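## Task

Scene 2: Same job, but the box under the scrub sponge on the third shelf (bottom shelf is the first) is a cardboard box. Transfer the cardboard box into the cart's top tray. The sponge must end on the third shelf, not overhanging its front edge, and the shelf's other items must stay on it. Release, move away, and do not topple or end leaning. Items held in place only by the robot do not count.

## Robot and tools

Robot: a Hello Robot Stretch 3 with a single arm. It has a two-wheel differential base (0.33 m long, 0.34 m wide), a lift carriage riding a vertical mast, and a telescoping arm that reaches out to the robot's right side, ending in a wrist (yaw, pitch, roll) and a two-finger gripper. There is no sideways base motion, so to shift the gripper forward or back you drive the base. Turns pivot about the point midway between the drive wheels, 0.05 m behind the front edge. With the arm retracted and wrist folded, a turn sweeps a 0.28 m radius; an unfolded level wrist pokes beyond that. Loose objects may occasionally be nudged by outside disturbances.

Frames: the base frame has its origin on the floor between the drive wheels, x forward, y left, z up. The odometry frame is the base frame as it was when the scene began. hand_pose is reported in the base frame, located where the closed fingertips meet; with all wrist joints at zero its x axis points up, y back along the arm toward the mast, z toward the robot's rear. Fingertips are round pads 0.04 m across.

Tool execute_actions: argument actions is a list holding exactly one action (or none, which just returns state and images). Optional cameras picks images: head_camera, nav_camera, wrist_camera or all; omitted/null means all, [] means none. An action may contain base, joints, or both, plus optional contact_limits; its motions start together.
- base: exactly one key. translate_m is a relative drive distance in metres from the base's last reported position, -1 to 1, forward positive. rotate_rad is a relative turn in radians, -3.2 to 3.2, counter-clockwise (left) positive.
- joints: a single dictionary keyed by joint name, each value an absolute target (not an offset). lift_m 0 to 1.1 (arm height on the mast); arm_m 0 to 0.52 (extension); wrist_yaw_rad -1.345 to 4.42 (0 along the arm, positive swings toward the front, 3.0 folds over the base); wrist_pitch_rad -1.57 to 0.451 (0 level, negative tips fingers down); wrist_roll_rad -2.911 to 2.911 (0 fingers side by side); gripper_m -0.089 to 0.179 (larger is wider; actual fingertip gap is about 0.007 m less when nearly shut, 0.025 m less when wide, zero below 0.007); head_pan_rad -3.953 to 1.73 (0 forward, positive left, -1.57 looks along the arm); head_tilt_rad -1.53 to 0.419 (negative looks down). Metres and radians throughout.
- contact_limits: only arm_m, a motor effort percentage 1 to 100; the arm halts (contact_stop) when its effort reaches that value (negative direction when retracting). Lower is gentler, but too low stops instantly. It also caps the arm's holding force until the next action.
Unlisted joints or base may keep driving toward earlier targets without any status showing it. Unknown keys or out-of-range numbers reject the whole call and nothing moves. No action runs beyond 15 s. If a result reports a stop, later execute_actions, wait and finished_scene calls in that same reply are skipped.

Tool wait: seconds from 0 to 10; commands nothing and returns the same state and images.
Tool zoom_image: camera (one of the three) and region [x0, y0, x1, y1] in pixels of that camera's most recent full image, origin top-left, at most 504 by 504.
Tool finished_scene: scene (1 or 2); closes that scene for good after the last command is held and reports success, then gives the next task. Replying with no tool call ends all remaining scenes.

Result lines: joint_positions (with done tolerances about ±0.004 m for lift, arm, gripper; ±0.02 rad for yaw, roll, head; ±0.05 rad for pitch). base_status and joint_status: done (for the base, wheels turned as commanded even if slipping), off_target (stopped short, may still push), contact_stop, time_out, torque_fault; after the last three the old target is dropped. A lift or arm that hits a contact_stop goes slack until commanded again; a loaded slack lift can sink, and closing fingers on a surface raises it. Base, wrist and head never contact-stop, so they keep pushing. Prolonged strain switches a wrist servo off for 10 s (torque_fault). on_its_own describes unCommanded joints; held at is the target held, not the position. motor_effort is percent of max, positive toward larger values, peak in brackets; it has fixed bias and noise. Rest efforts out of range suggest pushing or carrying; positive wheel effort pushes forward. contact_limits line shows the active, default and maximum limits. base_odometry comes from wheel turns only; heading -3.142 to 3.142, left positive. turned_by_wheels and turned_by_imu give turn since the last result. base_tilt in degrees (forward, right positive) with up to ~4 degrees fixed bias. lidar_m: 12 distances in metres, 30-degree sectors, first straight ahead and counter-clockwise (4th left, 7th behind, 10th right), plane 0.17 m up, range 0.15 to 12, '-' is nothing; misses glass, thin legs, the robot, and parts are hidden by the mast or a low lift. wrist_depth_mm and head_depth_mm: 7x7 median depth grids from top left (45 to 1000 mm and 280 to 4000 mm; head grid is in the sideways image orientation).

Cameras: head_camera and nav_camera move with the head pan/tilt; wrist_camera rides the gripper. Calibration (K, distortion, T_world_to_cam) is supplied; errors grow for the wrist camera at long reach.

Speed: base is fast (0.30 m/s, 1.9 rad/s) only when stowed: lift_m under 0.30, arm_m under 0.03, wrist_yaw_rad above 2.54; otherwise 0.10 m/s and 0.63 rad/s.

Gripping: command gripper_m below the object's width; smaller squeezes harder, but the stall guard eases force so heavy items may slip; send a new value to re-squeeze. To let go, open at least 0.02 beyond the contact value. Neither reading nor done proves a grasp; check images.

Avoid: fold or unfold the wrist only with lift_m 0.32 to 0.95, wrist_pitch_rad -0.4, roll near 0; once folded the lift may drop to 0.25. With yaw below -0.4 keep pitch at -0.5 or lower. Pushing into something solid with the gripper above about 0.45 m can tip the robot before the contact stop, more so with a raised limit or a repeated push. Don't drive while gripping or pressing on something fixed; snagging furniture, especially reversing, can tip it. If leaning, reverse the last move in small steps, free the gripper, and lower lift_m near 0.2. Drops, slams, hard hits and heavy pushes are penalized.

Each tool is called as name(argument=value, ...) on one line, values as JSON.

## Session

execute_actions(actions=[])

Scene clock: 0.00 s.
base_odometry: x=+0.000 y=+0.000 heading=+0.000 (m, m, rad; odometry frame)
turned_by_wheels: +0.000 (rad since the last result)
turned_by_imu: +0.000 (rad since the last result)
base_tilt: forward=+0.7 right=+1.2 (deg)
lidar_m: 2.36 2.33 1.47 1.29 1.55 1.39 2.16 1.68 1.96 2.26 1.91 2.28
head_depth_mm: 1910 2785 3120 3099 3126 3075 2350 / 1895 2789 3109 3096 3060 3025 2362 / 1810 2762 2956 2937 2961 2908 2374 / 1735 2752 2819 2788 2797 2790 2384 / 1722 2654 2677 2671 2356 2324 2305 / 1717 2557 2589 2569 2262 2238 2194 / 1719 2455 2483 2462 2179 2164 2135
base_status: not commanded
joint_positions: lift_m=+0.475 arm_m=-0.003 wrist_yaw_rad=+2.934 wrist_pitch_rad=-0.501 wrist_roll_rad=+0.004 gripper_m=+0.037 head_pan_rad=-0.013 head_tilt_rad=+0.005
joint_status: not commanded
motor_effort: left_wheel=+0 right_wheel=+0 lift_m=+25 arm_m=+0 wrist_yaw_rad=+1 wrist_pitch_rad=+5 wrist_roll_rad=+1 gripper_m=+0 head_pan_rad=+1 head_tilt_rad=+3 (%)
hand_pose: x=+0.0227 y=+0.0664 z=+0.4697 quat_wxyz=(+0.246, +0.701, +0.103, +0.662) (m; base frame)
wrist_depth_mm: - - - - - - - / - - - - - - - / - - - - - - - / 914 873 924 959 947 964 965 / 754 770 818 785 807 806 792 / 677 673 - 676 683 688 695 / 570 579 - 589 586 592 614
pictures: head_camera (sideways: a quarter turn clockwise sets it upright), nav_camera (sideways: a quarter turn counterclockwise sets it upright), wrist_camera
camera_calibration (this result's frames):
head_camera: T_world_to_cam=[[0.0267379, 0.00714219, -0.999617, 1.32228], [-0.017556, 0.999824, 0.00667408, -0.0061691], [0.999488, 0.0173708, 0.0268585, -0.0820923], [0, 0, 0, 1]] pos_world=[0.0465872, -0.00184993, 1.32401]
nav_camera: T_world_to_cam=[[0.00736882, 0.0192532, 0.999787, -1.26324], [-0.0470235, -0.998702, 0.0195789, 0.0306057], [0.998867, -0.0471578, -0.00645391, -0.0365604], [0, 0, 0, 1]] pos_world=[0.0472667, 0.0531633, 1.26214]
wrist_camera: T_world_to_cam=[[0.986115, -0.164832, 0.0202084, -0.0172717], [-0.0901185, -0.633367, -0.768586, 0.440645], [0.139487, 0.756093, -0.639427, 0.41137], [0, 0, 0, 1]] pos_world=[-0.000638557, -0.0347912, 0.602064]
Images, in order (width x height): head_camera 896x504, nav_camera 672x504, wrist_camera 644x364.

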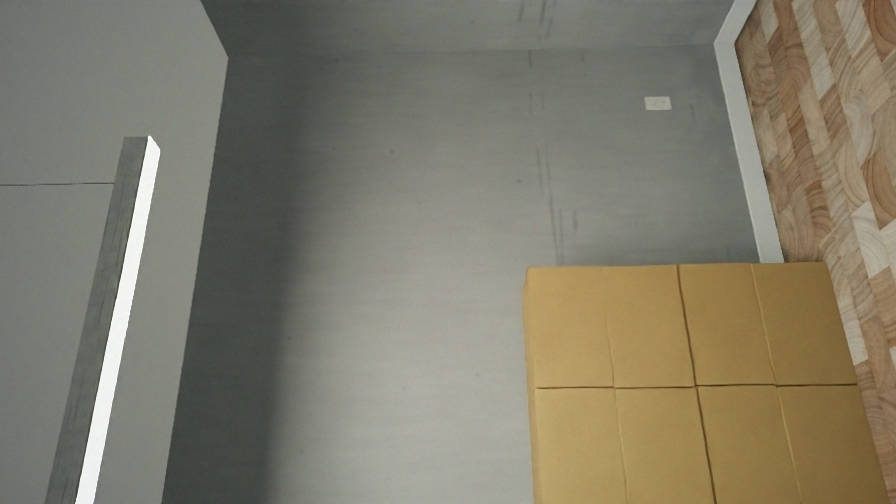

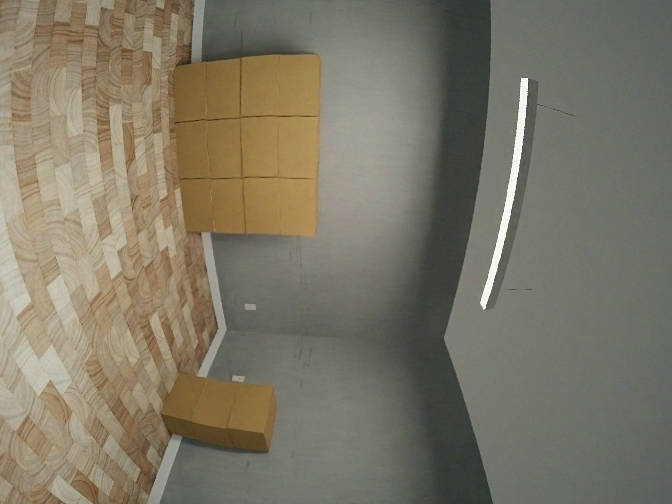

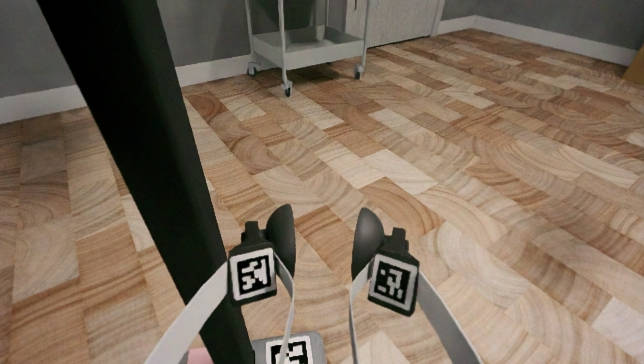

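Cart is on the left.

execute_actions(actions=[{"joints":{"head_pan_rad":1.4,"head_tilt_rad":-0.5,"lift_m":0.38}}], cameras=["head_camera","nav_camera"])

execute_actions(actions=[{"joints":{"head_pan_rad":-2.4,"head_tilt_rad":-0.3,"lift_m":0.28}}], cameras=["head_camera","nav_camera"])

Scene clock: 6.93 s.
base_odometry: x=+0.000 y=+0.000 heading=+0.000 (m, m, rad; odometry frame)
turned_by_wheels: +0.000 (rad since the last result)
turned_by_imu: -0.001 (rad since the last result)
base_tilt: forward=+0.7 right=+1.2 (deg)
lidar_m: 2.37 2.32 1.48 1.28 1.55 1.38 2.16 1.68 1.96 2.26 1.91 2.28
head_depth_mm: 1898 2090 2321 2503 2015 1595 1322 / 1766 1924 2112 2367 2014 1604 1330 / 1659 1802 1912 1777 1885 1609 1330 / 1568 1691 1795 1676 1836 1622 1335 / 1473 1588 1693 1743 1907 1619 1341 / 1400 1489 1606 1723 1844 1627 1343 / 1318 1410 1508 1621 1742 1633 1345
base_status: not commanded
joint_positions: lift_m=+0.381 arm_m=-0.003 wrist_yaw_rad=+2.934 wrist_pitch_rad=-0.502 wrist_roll_rad=+0.004 gripper_m=+0.037 head_pan_rad=+1.393 head_tilt_rad=-0.493
joint_status: all done
motor_effort: left_wheel=+0(0) right_wheel=+0(0) lift_m=+12(19) arm_m=+0(0) wrist_yaw_rad=+0(0) wrist_pitch_rad=+5(5) wrist_roll_rad=+1(1) gripper_m=+0(0) head_pan_rad=+4(46) head_tilt_rad=-3(35) (%)
hand_pose: x=+0.0226 y=+0.0663 z=+0.3748 quat_wxyz=(+0.246, +0.701, +0.104, +0.662) (m; base frame)
wrist_depth_mm: - - - - - - - / - - - - - - - / 969 - 967 - - - - / 760 752 785 781 812 806 794 / 645 650 687 654 667 665 681 / 545 551 - 575 590 576 566 / 480 513 - 490 500 500 502
pictures: head_camera (sideways: a quarter turn clockwise sets it upright), nav_camera (sideways: a quarter turn counterclockwise sets it upright)
camera_calibration (this result's frames):
head_camera: T_world_to_cam=[[-0.0878651, -0.446031, -0.890694, 1.18054], [-0.98795, 0.15339, 0.0206463, -0.0184309], [0.127415, 0.881775, -0.454134, 0.549286], [0, 0, 0, 1]] pos_world=[0.0155327, 0.0450401, 1.30133]
nav_camera: T_world_to_cam=[[0.0667036, 0.48004, 0.874707, -1.10014], [0.979874, -0.196822, 0.0332928, 0.00650508], [0.188143, 0.854881, -0.483508, 0.589294], [0, 0, 0, 1]] pos_world=[-0.0438626, 0.0256164, 1.24701]
Images, in order (width x height): head_camera 896x504, nav_camera 672x504.

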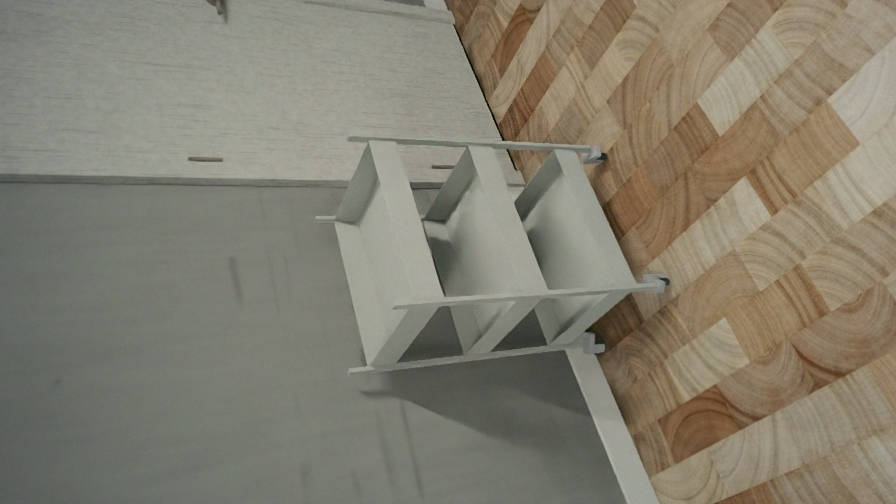

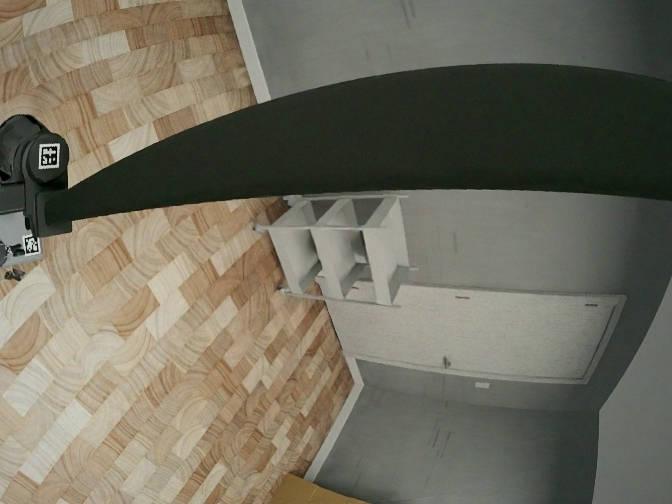

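Scene clock: 9.10 s.
base_odometry: x=+0.000 y=+0.000 heading=+0.000 (m, m, rad; odometry frame)
turned_by_wheels: +0.000 (rad since the last result)
turned_by_imu: +0.000 (rad since the last result)
base_tilt: forward=+0.7 right=+1.3 (deg)
lidar_m: 2.36 2.32 1.47 1.28 1.54 1.39 2.16 1.69 1.96 2.26 1.91 2.27
head_depth_mm: 1778 1861 1950 2063 2179 1958 1535 / 1814 1912 2003 2118 2256 1956 1545 / 1843 1755 1783 2127 2031 1914 1544 / 1940 1980 2099 2234 2220 1966 1550 / 1984 2087 2182 2307 2333 1989 1563 / 2022 2111 2167 2216 2253 1997 1570 / 1803 1856 1971 2545 2615 2000 1574
base_status: not commanded
joint_positions: lift_m=+0.281 arm_m=-0.003 wrist_yaw_rad=+2.934 wrist_pitch_rad=-0.503 wrist_roll_rad=+0.004 gripper_m=+0.037 head_pan_rad=-2.393 head_tilt_rad=-0.310
joint_status: all done
motor_effort: left_wheel=-1(0) right_wheel=+0(0) lift_m=+12(13) arm_m=+0(0) wrist_yaw_rad=+1(0) wrist_pitch_rad=+5(5) wrist_roll_rad=+1(1) gripper_m=+1(0) head_pan_rad=-5(47) head_tilt_rad=+7(25) (%)
hand_pose: x=+0.0226 y=+0.0662 z=+0.2747 quat_wxyz=(+0.246, +0.701, +0.104, +0.662) (m; base frame)
wrist_depth_mm: - - - - - - - / - - - - - - - / 777 - 789 808 811 813 848 / 624 628 628 633 650 640 659 / 507 512 566 546 543 538 542 / 462 - - 449 469 460 462 / - - - - 405 401 403
pictures: head_camera (sideways: a quarter turn clockwise sets it upright), nav_camera (sideways: a quarter turn counterclockwise sets it upright)
camera_calibration (this result's frames):
head_camera: T_world_to_cam=[[0.213347, 0.188049, -0.958708, 1.26747], [0.700462, -0.713512, 0.0159237, -0.0225864], [-0.681055, -0.674935, -0.283947, 0.33274], [0, 0, 0, 1]] pos_world=[-0.0279764, -0.0298846, 1.30998]
nav_camera: T_world_to_cam=[[-0.218614, -0.229598, 0.948416, -1.19458], [-0.661258, 0.749596, 0.029044, 0.02204], [-0.717597, -0.620799, -0.315696, 0.376442], [0, 0, 0, 1]] pos_world=[0.0235561, -0.0571002, 1.25116]
Images, in order (width x height): head_camera 896x504, nav_camera 672x504.

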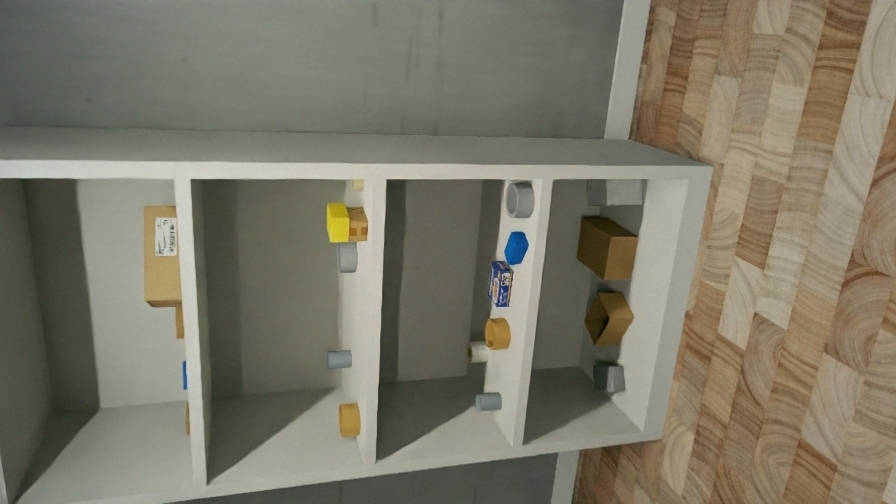

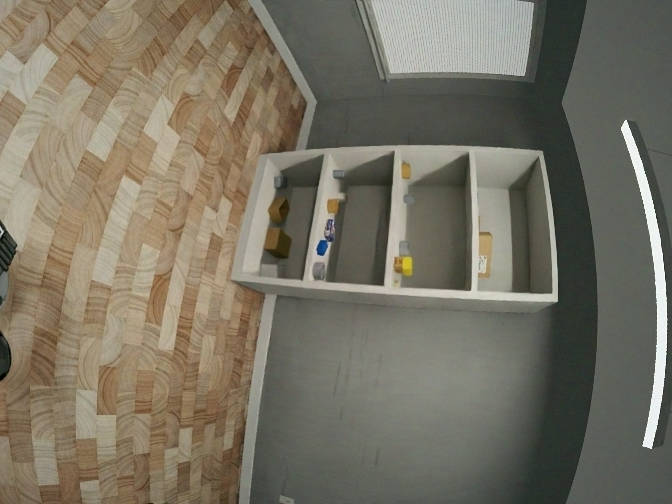

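execute_actions(actions=[{"base":{"rotate_rad":0.905}}], cameras=[])

execute_actions(actions=[{"base":{"translate_m":-1.0}}], cameras=[])

execute_actions(actions=[{"base":{"translate_m":-0.234}}], cameras=[])

execute_actions(actions=[{"base":{"rotate_rad":-2.0},"joints":{"head_pan_rad":-1.57,"head_tilt_rad":-0.5}}], cameras=[])

execute_actions(actions=[{"joints":{"lift_m":0.6,"wrist_pitch_rad":-0.4}}], cameras=["head_camera"])

execute_actions(actions=[{"joints":{"lift_m":0.9,"wrist_yaw_rad":0,"gripper_m":0.15}}], cameras=[])

execute_actions(actions=[{"joints":{"lift_m":0.96,"wrist_pitch_rad":0}}], cameras=["head_camera","wrist_camera"])

Scene clock: 32.70 s.
base_odometry: x=+0.000 y=+0.000 heading=+0.905 (m, m, rad; odometry frame)
turned_by_wheels: +0.905 (rad since the last result)
turned_by_imu: +0.911 (rad since the last result)
base_tilt: forward=+0.7 right=+1.3 (deg)
lidar_m: 2.26 1.28 1.53 1.38 1.44 1.77 1.69 2.35 1.91 2.27 2.46 2.32
head_depth_mm: 2248 2375 2529 2677 2695 1953 1536 / 2186 2287 2405 2579 2642 1945 1540 / 2096 2208 2345 2469 2565 1973 1540 / 2054 2137 2260 2371 2502 1980 1559 / 1972 2081 2183 2301 2416 1990 1564 / 1926 2012 2106 2219 2316 2019 1557 / 1867 1947 2033 1889 1941 1985 1572
base_status: done
joint_positions: lift_m=+0.281 arm_m=-0.003 wrist_yaw_rad=+2.934 wrist_pitch_rad=-0.503 wrist_roll_rad=+0.004 gripper_m=+0.037 head_pan_rad=-2.393 head_tilt_rad=-0.309
joint_status: not commanded
motor_effort: left_wheel=-2(7) right_wheel=+1(7) lift_m=+12(12) arm_m=+0(0) wrist_yaw_rad=+0(0) wrist_pitch_rad=+5(5) wrist_roll_rad=+1(1) gripper_m=+0(0) head_pan_rad=-3(4) head_tilt_rad=+5(5) (%)
hand_pose: x=+0.0226 y=+0.0662 z=+0.2747 quat_wxyz=(+0.246, +0.701, +0.104, +0.662) (m; base frame)
wrist_depth_mm: - - - - - - - / - - - - - - - / 777 - 776 812 828 824 818 / 613 604 641 631 658 643 659 / 518 517 569 539 529 538 553 / 458 - - 455 469 462 459 / - - - - 396 397 403
pictures: none
No camera images: the call's "cameras" was empty. Leave "cameras" out to get every camera's image.

Scene clock: 37.63 s.
base_odometry: x=-0.618 y=-0.786 heading=+0.905 (m, m, rad; odometry frame)
turned_by_wheels: +0.000 (rad since the last result)
turned_by_imu: -0.007 (rad since the last result)
base_tilt: forward=+0.7 right=+1.3 (deg)
lidar_m: 2.38 2.09 1.52 1.56 1.30 0.75 0.97 1.08 1.77 1.65 2.37 3.19
head_depth_mm: 1764 1840 1938 2004 2078 1953 1536 / 1737 1840 1945 2057 2195 1968 1548 / 1683 1773 1859 1974 2096 1969 1550 / 1626 1718 1795 1887 2014 1984 1556 / 1571 1647 1730 1822 1933 1970 1562 / 1529 1598 1677 1753 1861 1926 1565 / 1483 1542 1616 1705 1784 1871 1580
base_status: done
joint_positions: lift_m=+0.281 arm_m=-0.003 wrist_yaw_rad=+2.934 wrist_pitch_rad=-0.503 wrist_roll_rad=+0.004 gripper_m=+0.037 head_pan_rad=-2.393 head_tilt_rad=-0.309
joint_status: not commanded
motor_effort: left_wheel=-1(10) right_wheel=+1(4) lift_m=+11(12) arm_m=+1(0) wrist_yaw_rad=+1(1) wrist_pitch_rad=+5(5) wrist_roll_rad=+1(0) gripper_m=+0(0) head_pan_rad=-4(4) head_tilt_rad=+5(5) (%)
hand_pose: x=+0.0226 y=+0.0662 z=+0.2747 quat_wxyz=(+0.246, +0.701, +0.104, +0.662) (m; base frame)
wrist_depth_mm: - - - - - - - / - - - - - - - / 773 - 776 793 824 837 839 / 635 597 633 632 643 652 648 / 518 520 562 535 539 541 546 / 447 - - 453 474 464 466 / - - - - 401 402 407
pictures: none
No camera images: the call's "cameras" was empty. Leave "cameras" out to get every camera's image.

Scene clock: 40.23 s.
base_odometry: x=-0.762 y=-0.970 heading=+0.905 (m, m, rad; odometry frame)
turned_by_wheels: +0.000 (rad since the last result)
turned_by_imu: -0.002 (rad since the last result)
base_tilt: forward=+0.7 right=+1.3 (deg)
lidar_m: 2.54 2.21 1.63 1.54 0.57 0.56 0.75 0.86 1.67 1.67 1.82 3.42
head_depth_mm: 1485 1541 1587 1647 892 940 1002 / 1624 1708 1808 1895 2003 1972 1536 / 1584 1667 1747 1854 1965 1970 1549 / 1529 1604 1693 1782 1890 1940 1554 / 1479 1552 1633 1702 1810 1901 1560 / 1432 1495 1569 1647 1753 1821 1562 / 1392 1460 1520 1590 1681 1785 1570
base_status: done
joint_positions: lift_m=+0.281 arm_m=-0.003 wrist_yaw_rad=+2.934 wrist_pitch_rad=-0.503 wrist_roll_rad=+0.004 gripper_m=+0.037 head_pan_rad=-2.393 head_tilt_rad=-0.309
joint_status: not commanded
motor_effort: left_wheel=-2(9) right_wheel=+1(4) lift_m=+12(13) arm_m=+0(0) wrist_yaw_rad=+0(1) wrist_pitch_rad=+5(5) wrist_roll_rad=+0(1) gripper_m=+0(1) head_pan_rad=-2(5) head_tilt_rad=+5(4) (%)
hand_pose: x=+0.0226 y=+0.0662 z=+0.2747 quat_wxyz=(+0.246, +0.701, +0.104, +0.662) (m; base frame)
wrist_depth_mm: 849 - - - - - - / 920 - - - - - - / 768 - 789 825 800 827 863 / 606 613 645 646 632 668 655 / 514 512 557 548 543 545 541 / 453 - - 457 463 457 464 / - - - - 396 401 397
pictures: none
No camera images: the call's "cameras" was empty. Leave "cameras" out to get every camera's image.

Scene clock: 42.77 s.
base_odometry: x=-0.762 y=-0.970 heading=-1.095 (m, m, rad; odometry frame)
turned_by_wheels: -2.000 (rad since the last result)
turned_by_imu: -2.015 (rad since the last result)
base_tilt: forward=+0.7 right=+1.2 (deg)
lidar_m: 1.67 1.68 2.43 3.41 2.41 2.15 1.63 1.41 0.57 0.66 0.77 0.87
head_depth_mm: 583 587 592 588 632 721 1236 / 811 867 880 653 979 885 818 / 823 892 931 602 1143 950 829 / 826 893 949 624 1146 955 829 / 826 896 950 668 1153 926 858 / 830 898 956 672 1156 914 859 / 833 902 958 678 1164 940 860
base_status: done
joint_positions: lift_m=+0.281 arm_m=-0.003 wrist_yaw_rad=+2.934 wrist_pitch_rad=-0.503 wrist_roll_rad=+0.004 gripper_m=+0.037 head_pan_rad=-1.577 head_tilt_rad=-0.494
joint_status: all done
motor_effort: left_wheel=+1(9) right_wheel=-2(5) lift_m=+12(12) arm_m=+0(1) wrist_yaw_rad=+0(1) wrist_pitch_rad=+5(5) wrist_roll_rad=+0(1) gripper_m=-1(1) head_pan_rad=+3(44) head_tilt_rad=-3(22) (%)
hand_pose: x=+0.0226 y=+0.0662 z=+0.2747 quat_wxyz=(+0.246, +0.701, +0.104, +0.662) (m; base frame)
wrist_depth_mm: - - - - - - - / - - - - - - - / 780 - 778 807 795 829 829 / 615 602 621 632 646 654 662 / 511 513 559 538 529 544 545 / 452 - - 455 467 462 462 / - - - - 402 405 400
pictures: none
No camera images: the call's "cameras" was empty. Leave "cameras" out to get every camera's image.

Scene clock: 46.50 s.
base_odometry: x=-0.762 y=-0.970 heading=-1.095 (m, m, rad; odometry frame)
turned_by_wheels: +0.000 (rad since the last result)
turned_by_imu: -0.001 (rad since the last result)
base_tilt: forward=+0.7 right=+1.2 (deg)
lidar_m: 1.67 1.67 2.43 3.41 2.40 2.15 1.63 1.41 0.56 0.66 0.77 0.87
head_depth_mm: 583 587 593 589 633 721 1239 / 812 865 878 653 977 888 820 / 824 890 931 602 1142 950 829 / 824 892 946 623 1151 955 828 / 829 895 949 669 1154 926 854 / 830 898 954 673 1159 912 859 / 833 900 960 678 1164 941 866
base_status: not commanded
joint_positions: lift_m=+0.599 arm_m=-0.003 wrist_yaw_rad=+2.934 wrist_pitch_rad=-0.419 wrist_roll_rad=+0.004 gripper_m=+0.037 head_pan_rad=-1.577 head_tilt_rad=-0.494
joint_status: all done
motor_effort: left_wheel=+1(2) right_wheel=-2(2) lift_m=+34(36) arm_m=+0(1) wrist_yaw_rad=+0(0) wrist_pitch_rad=+6(7) wrist_roll_rad=+0(1) gripper_m=+0(1) head_pan_rad=+3(4) head_tilt_rad=-3(3) (%)
hand_pose: x=+0.0250 y=+0.0773 z=+0.6119 quat_wxyz=(+0.218, +0.704, +0.074, +0.671) (m; base frame)
wrist_depth_mm: - - - - - - - / - - - - - - - / - - - - - - - / - - - - - - - / - - - - - - - / 840 843 - 858 892 875 886 / 711 724 754 761 745 754 755
pictures: head_camera (sideways: a quarter turn clockwise sets it upright)
camera_calibration (this result's frames):
head_camera: T_world_to_cam=[[0.0102447, 0.455167, -0.890347, 1.17949], [0.999626, 0.0179226, 0.0206646, -0.0305789], [0.0253631, -0.890226, -0.454813, 0.550791], [0, 0, 0, 1]] pos_world=[0.00451414, -0.0459895, 1.3013]
Images, in order (width x height): head_camera 896x504.

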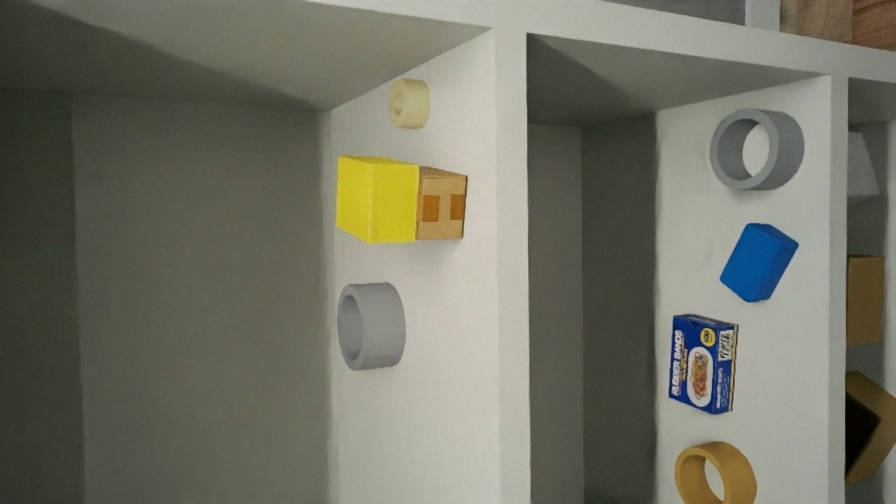

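Scene clock: 50.07 s.
base_odometry: x=-0.762 y=-0.970 heading=-1.095 (m, m, rad; odometry frame)
turned_by_wheels: +0.000 (rad since the last result)
turned_by_imu: -0.001 (rad since the last result)
base_tilt: forward=+0.7 right=+1.2 (deg)
lidar_m: 1.67 1.68 2.44 3.41 2.41 2.15 1.63 1.40 0.57 0.66 0.77 0.87
head_depth_mm: 584 587 591 589 632 716 - / 812 868 879 653 978 932 803 / 822 889 935 601 1142 1008 - / 824 892 944 623 1149 958 830 / 829 896 948 669 1157 936 856 / 831 895 954 673 1163 911 858 / 830 900 956 676 1161 942 864
base_status: not commanded
joint_positions: lift_m=+0.899 arm_m=-0.003 wrist_yaw_rad=+0.003 wrist_pitch_rad=-0.419 wrist_roll_rad=+0.004 gripper_m=+0.150 head_pan_rad=-1.577 head_tilt_rad=-0.494
joint_status: all done
motor_effort: left_wheel=+1(1) right_wheel=-2(2) lift_m=+35(36) arm_m=-1(0) wrist_yaw_rad=-4(5) wrist_pitch_rad=+6(6) wrist_roll_rad=+1(0) gripper_m=+1(86) head_pan_rad=+5(3) head_tilt_rad=-3(4) (%)
hand_pose: x=-0.0208 y=-0.3665 z=+0.9120 quat_wxyz=(+0.691, +0.148, -0.693, -0.146) (m; base frame)
wrist_depth_mm: 277 274 283 292 313 263 662 / 739 750 751 739 411 275 708 / 772 810 785 795 531 324 776 / 746 848 862 869 521 852 865 / 660 712 667 708 514 987 961 / 574 - 579 561 524 - - / 701 877 875 539 553 - -
pictures: none
No camera images: the call's "cameras" was empty. Leave "cameras" out to get every camera's image.

Scene clock: 51.43 s.
base_odometry: x=-0.762 y=-0.970 heading=-1.095 (m, m, rad; odometry frame)
turned_by_wheels: +0.000 (rad since the last result)
turned_by_imu: +0.000 (rad since the last result)
base_tilt: forward=+0.7 right=+1.3 (deg)
lidar_m: 1.67 1.68 2.43 3.41 2.41 2.16 1.63 1.41 0.56 0.66 0.77 0.86
head_depth_mm: 584 587 592 593 623 - - / 813 867 878 654 - - - / 821 890 933 602 - - - / 827 894 947 622 1149 941 838 / 828 898 952 687 1169 929 850 / 831 895 954 674 1157 911 857 / 832 900 956 679 1164 939 863
base_status: not commanded
joint_positions: lift_m=+0.959 arm_m=-0.003 wrist_yaw_rad=+0.003 wrist_pitch_rad=-0.022 wrist_roll_rad=+0.004 gripper_m=+0.150 head_pan_rad=-1.577 head_tilt_rad=-0.494
joint_status: all done
motor_effort: left_wheel=+2(1) right_wheel=-2(2) lift_m=+34(36) arm_m=+0(0) wrist_yaw_rad=-4(4) wrist_pitch_rad=+7(7) wrist_roll_rad=+1(1) gripper_m=+1(0) head_pan_rad=+4(3) head_tilt_rad=-3(3) (%)
hand_pose: x=-0.0206 y=-0.3978 z=+1.0684 quat_wxyz=(+0.706, +0.009, -0.708, -0.007) (m; base frame)
wrist_depth_mm: 698 696 695 694 576 270 680 / 723 722 711 707 556 280 707 / 739 759 747 733 539 299 721 / 564 639 582 369 527 299 753 / 364 407 389 367 390 777 808 / 705 - 326 318 318 - 803 / 729 821 850 826 475 828 835
pictures: head_camera (sideways: a quarter turn clockwise sets it upright), wrist_camera
camera_calibration (this result's frames):
head_camera: T_world_to_cam=[[0.0102447, 0.455167, -0.890347, 1.17949], [0.999626, 0.0179227, 0.0206646, -0.0305789], [0.0253633, -0.890226, -0.454813, 0.550791], [0, 0, 0, 1]] pos_world=[0.00451415, -0.0459895, 1.3013]
wrist_camera: T_world_to_cam=[[-0.998804, -0.0315951, 0.0373174, -0.0693593], [-0.0431765, 0.211707, -0.976379, 1.16207], [0.0229484, -0.976822, -0.212818, 0.00369194], [0, 0, 0, 1]] pos_world=[-0.019187, -0.244603, 1.138]
Images, in order (width x height): head_camera 896x504, wrist_camera 644x364.

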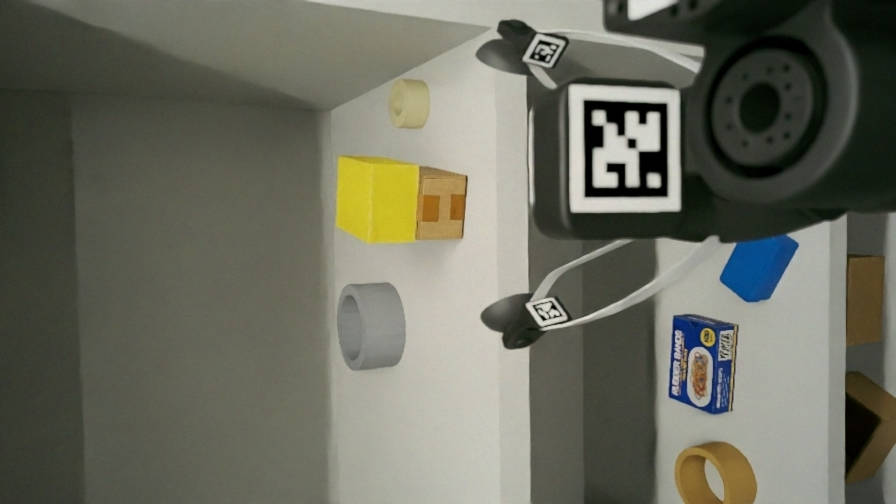

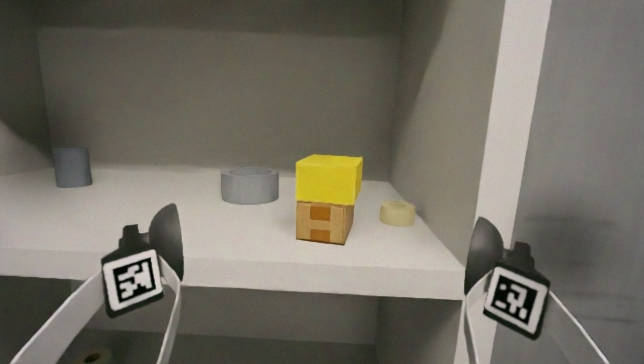

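execute_actions(actions=[{"joints":{"lift_m":0.955,"arm_m":0.17}}], cameras=["wrist_camera"])

Scene clock: 57.53 s.
base_odometry: x=-0.762 y=-0.970 heading=-1.095 (m, m, rad; odometry frame)
turned_by_wheels: +0.000 (rad since the last result)
turned_by_imu: -0.001 (rad since the last result)
base_tilt: forward=+0.7 right=+1.2 (deg)
lidar_m: 1.67 1.68 2.43 3.42 2.41 2.15 1.63 1.41 0.57 0.66 0.77 0.86
head_depth_mm: 583 587 592 - - 723 1236 / 813 867 881 - - 887 819 / 821 890 943 - - 950 827 / 824 894 948 662 1151 955 828 / 827 895 948 650 1153 929 855 / 830 896 957 673 1157 915 861 / 832 901 955 678 1160 939 862
base_status: not commanded
joint_positions: lift_m=+0.956 arm_m=+0.170 wrist_yaw_rad=+0.002 wrist_pitch_rad=-0.022 wrist_roll_rad=+0.004 gripper_m=+0.150 head_pan_rad=-1.577 head_tilt_rad=-0.494
joint_status: all done
motor_effort: left_wheel=+2(1) right_wheel=-2(2) lift_m=+12(30) arm_m=+4(5) wrist_yaw_rad=-3(4) wrist_pitch_rad=+7(7) wrist_roll_rad=+1(1) gripper_m=+1(1) head_pan_rad=+3(4) head_tilt_rad=-3(3) (%)
hand_pose: x=-0.0208 y=-0.5702 z=+1.0646 quat_wxyz=(+0.706, +0.009, -0.708, -0.007) (m; base frame)
wrist_depth_mm: 550 547 542 527 526 264 171 / 551 559 553 554 536 261 170 / 586 572 578 568 548 256 169 / 594 592 582 233 459 252 167 / 357 401 344 187 356 232 165 / 260 - 260 191 263 - 164 / 196 197 201 195 208 201 155
pictures: wrist_camera
camera_calibration (this result's frames):
wrist_camera: T_world_to_cam=[[-0.998834, -0.0306155, 0.0373259, -0.0743628], [-0.0429704, 0.211448, -0.976444, 1.19478], [0.0220018, -0.97691, -0.212517, -0.165873], [0, 0, 0, 1]] pos_world=[-0.0192864, -0.416954, 1.13416]
Images, in order (width x height): wrist_camera 644x364.

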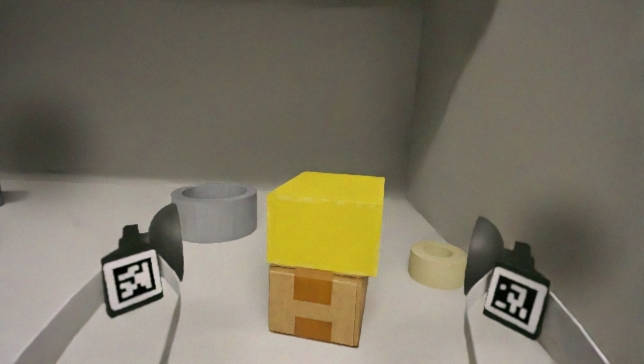

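execute_actions(actions=[{"base":{"translate_m":0.035},"joints":{"wrist_yaw_rad":-0.17,"arm_m":0.18}}], cameras=["wrist_camera"])

execute_actions(actions=[{"joints":{"arm_m":0.25}}], cameras=["wrist_camera"])

Scene clock: 66.67 s.
base_odometry: x=-0.746 y=-1.001 heading=-1.095 (m, m, rad; odometry frame)
turned_by_wheels: +0.000 (rad since the last result)
turned_by_imu: +0.000 (rad since the last result)
base_tilt: forward=+0.7 right=+1.3 (deg)
lidar_m: 1.63 1.65 1.93 3.41 2.44 2.18 1.66 1.41 0.58 0.74 0.89 0.84
head_depth_mm: 705 711 718 - - 740 808 / 820 886 942 - - 945 820 / 825 893 947 - - 949 848 / 826 891 949 631 1149 954 843 / 830 896 951 669 1150 907 855 / 832 898 956 673 1158 935 860 / 832 900 956 678 1166 943 862
base_status: done
joint_positions: lift_m=+0.956 arm_m=+0.180 wrist_yaw_rad=-0.166 wrist_pitch_rad=-0.022 wrist_roll_rad=+0.004 gripper_m=+0.150 head_pan_rad=-1.577 head_tilt_rad=-0.494
joint_status: all done
motor_effort: left_wheel=+2(5) right_wheel=-2(3) lift_m=+12(12) arm_m=+5(5) wrist_yaw_rad=-5(6) wrist_pitch_rad=+7(7) wrist_roll_rad=+1(1) gripper_m=+1(1) head_pan_rad=+3(4) head_tilt_rad=-3(3) (%)
hand_pose: x=-0.0638 y=-0.5766 z=+1.0646 quat_wxyz=(+0.703, -0.051, -0.706, -0.067) (m; base frame)
wrist_depth_mm: 478 483 505 514 377 225 160 / 482 506 527 541 375 226 160 / 505 519 547 556 378 224 160 / 505 520 542 234 370 224 160 / 355 331 322 177 311 213 159 / 258 - 247 183 273 - 158 / 195 197 193 187 208 200 156
pictures: wrist_camera
camera_calibration (this result's frames):
wrist_camera: T_world_to_cam=[[-0.989787, 0.137579, 0.037326, -0.0198962], [-0.00684617, 0.215662, -0.976444, 1.19904], [-0.142388, -0.966727, -0.212517, -0.175854], [0, 0, 0, 1]] pos_world=[-0.0365237, -0.425852, 1.13416]
Images, in order (width x height): wrist_camera 644x364.

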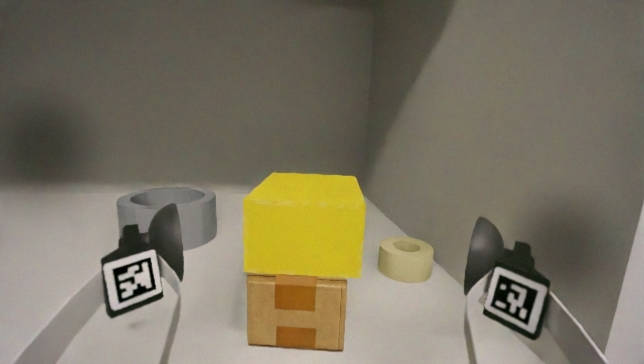

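Scene clock: 68.37 s.
base_odometry: x=-0.746 y=-1.001 heading=-1.095 (m, m, rad; odometry frame)
turned_by_wheels: +0.000 (rad since the last result)
turned_by_imu: +0.000 (rad since the last result)
base_tilt: forward=+0.7 right=+1.2 (deg)
lidar_m: 1.63 1.65 1.93 3.40 2.44 2.19 1.66 1.41 0.57 0.74 0.89 0.84
head_depth_mm: 705 711 715 - 732 743 809 / 819 887 942 - 1073 947 819 / 824 893 947 - 1156 949 848 / 826 892 950 660 1151 953 844 / 828 893 951 668 1156 907 853 / 830 899 956 674 1163 936 861 / 831 903 960 677 1159 945 862
base_status: not commanded
joint_positions: lift_m=+0.956 arm_m=+0.250 wrist_yaw_rad=-0.167 wrist_pitch_rad=-0.022 wrist_roll_rad=+0.004 gripper_m=+0.150 head_pan_rad=-1.577 head_tilt_rad=-0.494
joint_status: all done
motor_effort: left_wheel=+2(2) right_wheel=-2(2) lift_m=+12(12) arm_m=+5(5) wrist_yaw_rad=-4(4) wrist_pitch_rad=+7(7) wrist_roll_rad=+0(1) gripper_m=+1(1) head_pan_rad=+2(2) head_tilt_rad=-3(4) (%)
hand_pose: x=-0.0640 y=-0.6466 z=+1.0646 quat_wxyz=(+0.703, -0.051, -0.706, -0.067) (m; base frame)
wrist_depth_mm: 418 432 440 458 378 225 160 / 435 442 461 477 378 224 160 / 440 456 470 483 378 226 160 / 451 474 488 510 375 224 160 / 353 291 277 128 291 211 159 / 250 - 113 110 111 - 159 / 196 196 117 114 115 200 153
pictures: wrist_camera
camera_calibration (this result's frames):
wrist_camera: T_world_to_cam=[[-0.989683, 0.138327, 0.037326, -0.00996851], [-0.00668342, 0.215665, -0.976444, 1.21414], [-0.143118, -0.96662, -0.212516, -0.243499], [0, 0, 0, 1]] pos_world=[-0.0366002, -0.49584, 1.13416]
Images, in order (width x height): wrist_camera 644x364.

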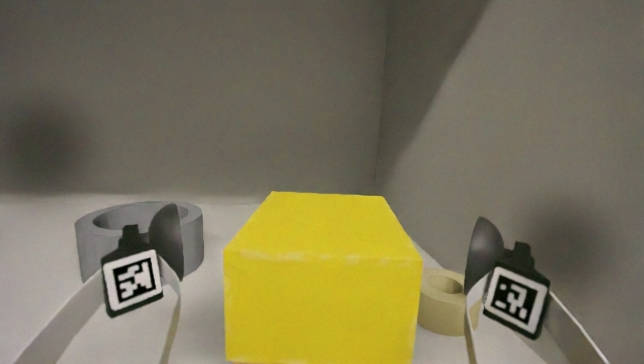

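execute_actions(actions=[{"joints":{"gripper_m":0.03}}], cameras=["wrist_camera"])

execute_actions(actions=[{"joints":{"lift_m":0.99}}], cameras=["wrist_camera"])

execute_actions(actions=[{"base":{"translate_m":0.29},"joints":{"arm_m":0.31,"wrist_yaw_rad":0}}], cameras=["wrist_camera","head_camera"])

Scene clock: 80.20 s.
base_odometry: x=-0.746 y=-1.001 heading=-1.095 (m, m, rad; odometry frame)
turned_by_wheels: +0.000 (rad since the last result)
turned_by_imu: -0.001 (rad since the last result)
base_tilt: forward=+0.7 right=+1.3 (deg)
lidar_m: 1.63 1.65 1.93 3.41 2.43 2.19 1.66 1.41 0.58 0.74 0.90 0.84
head_depth_mm: 705 710 715 - 729 740 806 / 821 887 941 - 1072 946 817 / 823 889 945 - 1160 945 848 / 826 896 947 662 1151 953 845 / 828 895 950 666 1157 908 855 / 829 897 952 673 1160 933 858 / 833 898 955 678 1161 943 862
base_status: not commanded
joint_positions: lift_m=+0.956 arm_m=+0.250 wrist_yaw_rad=-0.167 wrist_pitch_rad=-0.022 wrist_roll_rad=+0.004 gripper_m=+0.031 head_pan_rad=-1.577 head_tilt_rad=-0.494
joint_status: all done
motor_effort: left_wheel=+1(1) right_wheel=-2(2) lift_m=+12(12) arm_m=+4(5) wrist_yaw_rad=-4(3) wrist_pitch_rad=+7(7) wrist_roll_rad=+1(1) gripper_m=-14(91) head_pan_rad=+4(4) head_tilt_rad=-3(3) (%)
hand_pose: x=-0.0640 y=-0.6466 z=+1.0646 quat_wxyz=(+0.703, -0.051, -0.706, -0.067) (m; base frame)
wrist_depth_mm: 418 429 444 460 377 225 160 / 428 441 455 473 378 225 159 / 436 453 471 493 377 225 160 / 454 466 489 498 374 225 160 / 351 254 145 128 291 225 160 / 249 245 119 115 111 215 159 / 195 196 183 119 190 199 158
pictures: wrist_camera
camera_calibration (this result's frames):
wrist_camera: T_world_to_cam=[[-0.989681, 0.13834, 0.0373258, -0.00996286], [-0.00668031, 0.215665, -0.976444, 1.21414], [-0.143131, -0.966618, -0.212516, -0.2435], [0, 0, 0, 1]] pos_world=[-0.0366016, -0.495841, 1.13416]
Images, in order (width x height): wrist_camera 644x364.

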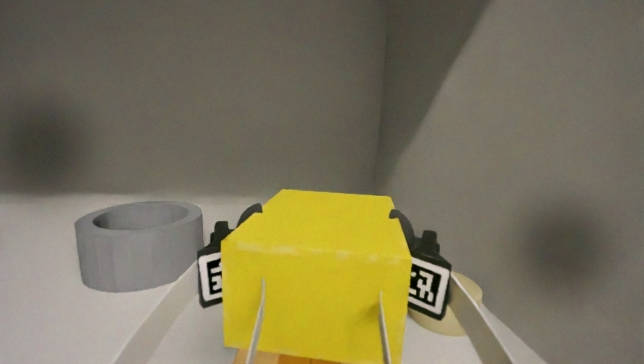

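Scene clock: 81.33 s.
base_odometry: x=-0.746 y=-1.001 heading=-1.095 (m, m, rad; odometry frame)
turned_by_wheels: +0.000 (rad since the last result)
turned_by_imu: +0.000 (rad since the last result)
base_tilt: forward=+0.7 right=+1.3 (deg)
lidar_m: 1.63 1.64 1.93 3.41 2.44 2.19 1.66 1.41 0.58 0.74 0.89 0.84
head_depth_mm: 704 711 - 617 730 741 808 / 820 884 - - 1077 948 817 / 823 889 - - 1141 950 847 / 827 895 951 662 1149 955 843 / 828 896 949 668 1156 908 855 / 832 898 956 673 1157 934 860 / 834 902 957 678 1164 942 861
base_status: not commanded
joint_positions: lift_m=+0.989 arm_m=+0.250 wrist_yaw_rad=-0.167 wrist_pitch_rad=-0.022 wrist_roll_rad=+0.004 gripper_m=+0.031 head_pan_rad=-1.577 head_tilt_rad=-0.494
joint_status: all done
motor_effort: left_wheel=+2(2) right_wheel=-2(2) lift_m=+35(36) arm_m=+4(5) wrist_yaw_rad=-4(4) wrist_pitch_rad=+7(7) wrist_roll_rad=+0(0) gripper_m=-15(14) head_pan_rad=+3(3) head_tilt_rad=-2(2) (%)
hand_pose: x=-0.0640 y=-0.6466 z=+1.0985 quat_wxyz=(+0.703, -0.051, -0.706, -0.067) (m; base frame)
wrist_depth_mm: 417 428 443 460 376 225 160 / 420 436 457 478 378 225 160 / 439 456 476 490 379 225 160 / 448 478 482 498 377 225 159 / 433 412 145 128 290 223 160 / 306 251 118 115 111 223 160 / 241 242 226 119 213 212 159
pictures: wrist_camera
camera_calibration (this result's frames):
wrist_camera: T_world_to_cam=[[-0.989681, 0.138339, 0.037326, -0.0112266], [-0.00668072, 0.215666, -0.976444, 1.24719], [-0.143131, -0.966618, -0.212516, -0.236308], [0, 0, 0, 1]] pos_world=[-0.0366015, -0.495843, 1.16801]
Images, in order (width x height): wrist_camera 644x364.

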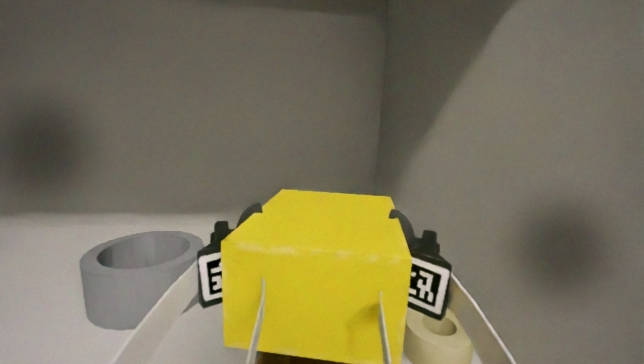

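Scene clock: 85.20 s.
base_odometry: x=-0.614 y=-1.259 heading=-1.095 (m, m, rad; odometry frame)
turned_by_wheels: +0.000 (rad since the last result)
turned_by_imu: +0.000 (rad since the last result)
base_tilt: forward=+0.7 right=+1.3 (deg)
lidar_m: 1.34 1.40 1.51 3.41 2.77 2.48 1.96 1.42 0.73 0.75 0.65 1.39
head_depth_mm: 822 888 - 619 1140 944 842 / 823 889 - 606 1151 895 846 / 828 893 - 597 1152 923 847 / 830 894 941 659 1152 928 851 / 830 902 944 668 1160 957 854 / 834 900 956 673 1134 909 857 / 836 895 919 649 938 909 848
base_status: done
joint_positions: lift_m=+0.989 arm_m=+0.310 wrist_yaw_rad=-0.003 wrist_pitch_rad=-0.022 wrist_roll_rad=+0.004 gripper_m=+0.031 head_pan_rad=-1.577 head_tilt_rad=-0.494
joint_status: all done
motor_effort: left_wheel=+1(6) right_wheel=-2(2) lift_m=+34(35) arm_m=+5(4) wrist_yaw_rad=+4(7) wrist_pitch_rad=+7(7) wrist_roll_rad=+0(1) gripper_m=-13(14) head_pan_rad=+3(3) head_tilt_rad=-2(5) (%)
hand_pose: x=-0.0223 y=-0.7102 z=+1.0985 quat_wxyz=(+0.706, +0.007, -0.708, -0.009) (m; base frame)
wrist_depth_mm: 402 414 407 402 410 401 391 / 407 423 421 415 415 408 406 / 403 435 438 433 428 428 422 / 418 451 453 444 438 442 433 / 405 293 145 128 416 453 452 / 310 277 119 114 111 289 280 / 240 243 227 119 235 228 210
pictures: head_camera (sideways: a quarter turn clockwise sets it upright), wrist_camera
camera_calibration (this result's frames):
head_camera: T_world_to_cam=[[0.0102446, 0.455167, -0.890347, 1.17949], [0.999626, 0.0179228, 0.0206646, -0.0305789], [0.0253634, -0.890226, -0.454813, 0.550791], [0, 0, 0, 1]] pos_world=[0.00451415, -0.0459895, 1.3013]
wrist_camera: T_world_to_cam=[[-0.998991, -0.0249566, 0.0373257, -0.0773436], [-0.0417716, 0.211687, -0.976444, 1.25757], [0.0164673, -0.977019, -0.212516, -0.295615], [0, 0, 0, 1]] pos_world=[-0.0198668, -0.556963, 1.16801]
Images, in order (width x height): head_camera 896x504, wrist_camera 644x364.

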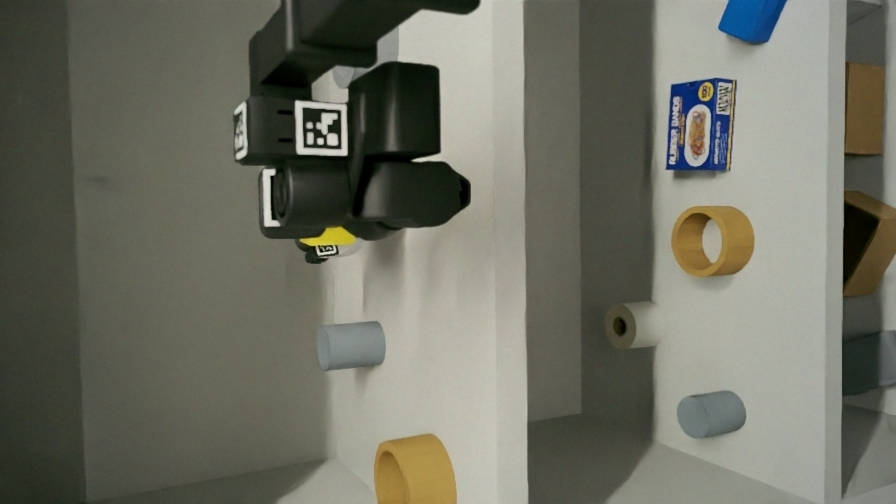

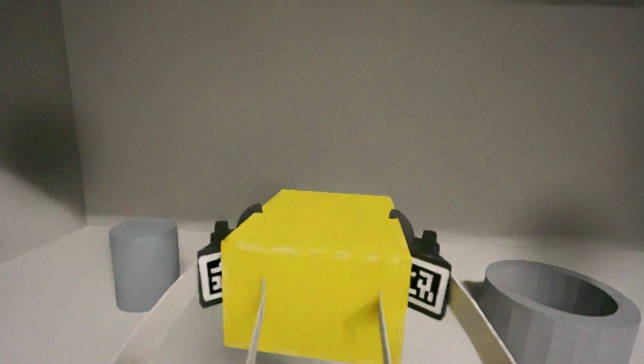

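execute_actions(actions=[{"joints":{"lift_m":0.918}}], cameras=["wrist_camera"])

Scene clock: 89.67 s.
base_odometry: x=-0.614 y=-1.259 heading=-1.095 (m, m, rad; odometry frame)
turned_by_wheels: +0.000 (rad since the last result)
turned_by_imu: -0.001 (rad since the last result)
base_tilt: forward=+0.7 right=+1.2 (deg)
lidar_m: 1.34 1.40 1.51 3.40 2.77 2.48 1.96 1.42 0.73 0.76 0.65 1.39
head_depth_mm: 822 887 934 - 1141 942 842 / 825 891 947 - 1149 898 845 / 826 892 954 - 1158 924 848 / 827 896 952 664 1154 929 851 / 832 899 947 669 1159 960 857 / 834 904 959 674 1141 909 862 / 835 896 922 650 939 912 848
base_status: not commanded
joint_positions: lift_m=+0.919 arm_m=+0.310 wrist_yaw_rad=-0.003 wrist_pitch_rad=+0.001 wrist_roll_rad=+0.004 gripper_m=+0.031 head_pan_rad=-1.577 head_tilt_rad=-0.494
joint_status: lift_m contact_stop (moved -0.070 of -0.071)
on_its_own: lift_m is slack since a contact_stop, until your next command for it
motor_effort: left_wheel=+1(1) right_wheel=-1(2) lift_m=+23(28) arm_m=+5(5) wrist_yaw_rad=+4(4) wrist_pitch_rad=-1(7) wrist_roll_rad=+1(1) gripper_m=-14(14) head_pan_rad=+4(4) head_tilt_rad=-4(3) (%)
hand_pose: x=-0.0223 y=-0.7108 z=+1.0339 quat_wxyz=(+0.706, -0.001, -0.708, -0.001) (m; base frame)
wrist_depth_mm: 396 416 417 411 402 399 401 / 400 427 427 425 416 413 406 / 409 440 437 432 428 424 421 / 398 268 437 445 442 439 431 / 287 261 145 128 270 239 200 / 200 205 119 114 110 217 197 / 153 155 145 118 150 167 169
pictures: wrist_camera
camera_calibration (this result's frames):
wrist_camera: T_world_to_cam=[[-0.998988, -0.0241154, 0.0379666, -0.0750097], [-0.0418496, 0.189056, -0.981074, 1.18339], [0.0164812, -0.98167, -0.189874, -0.336656], [0, 0, 0, 1]] pos_world=[-0.0198608, -0.556022, 1.09992]
Images, in order (width x height): wrist_camera 644x364.

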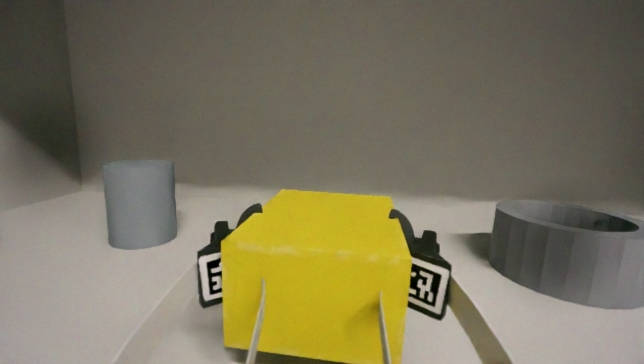

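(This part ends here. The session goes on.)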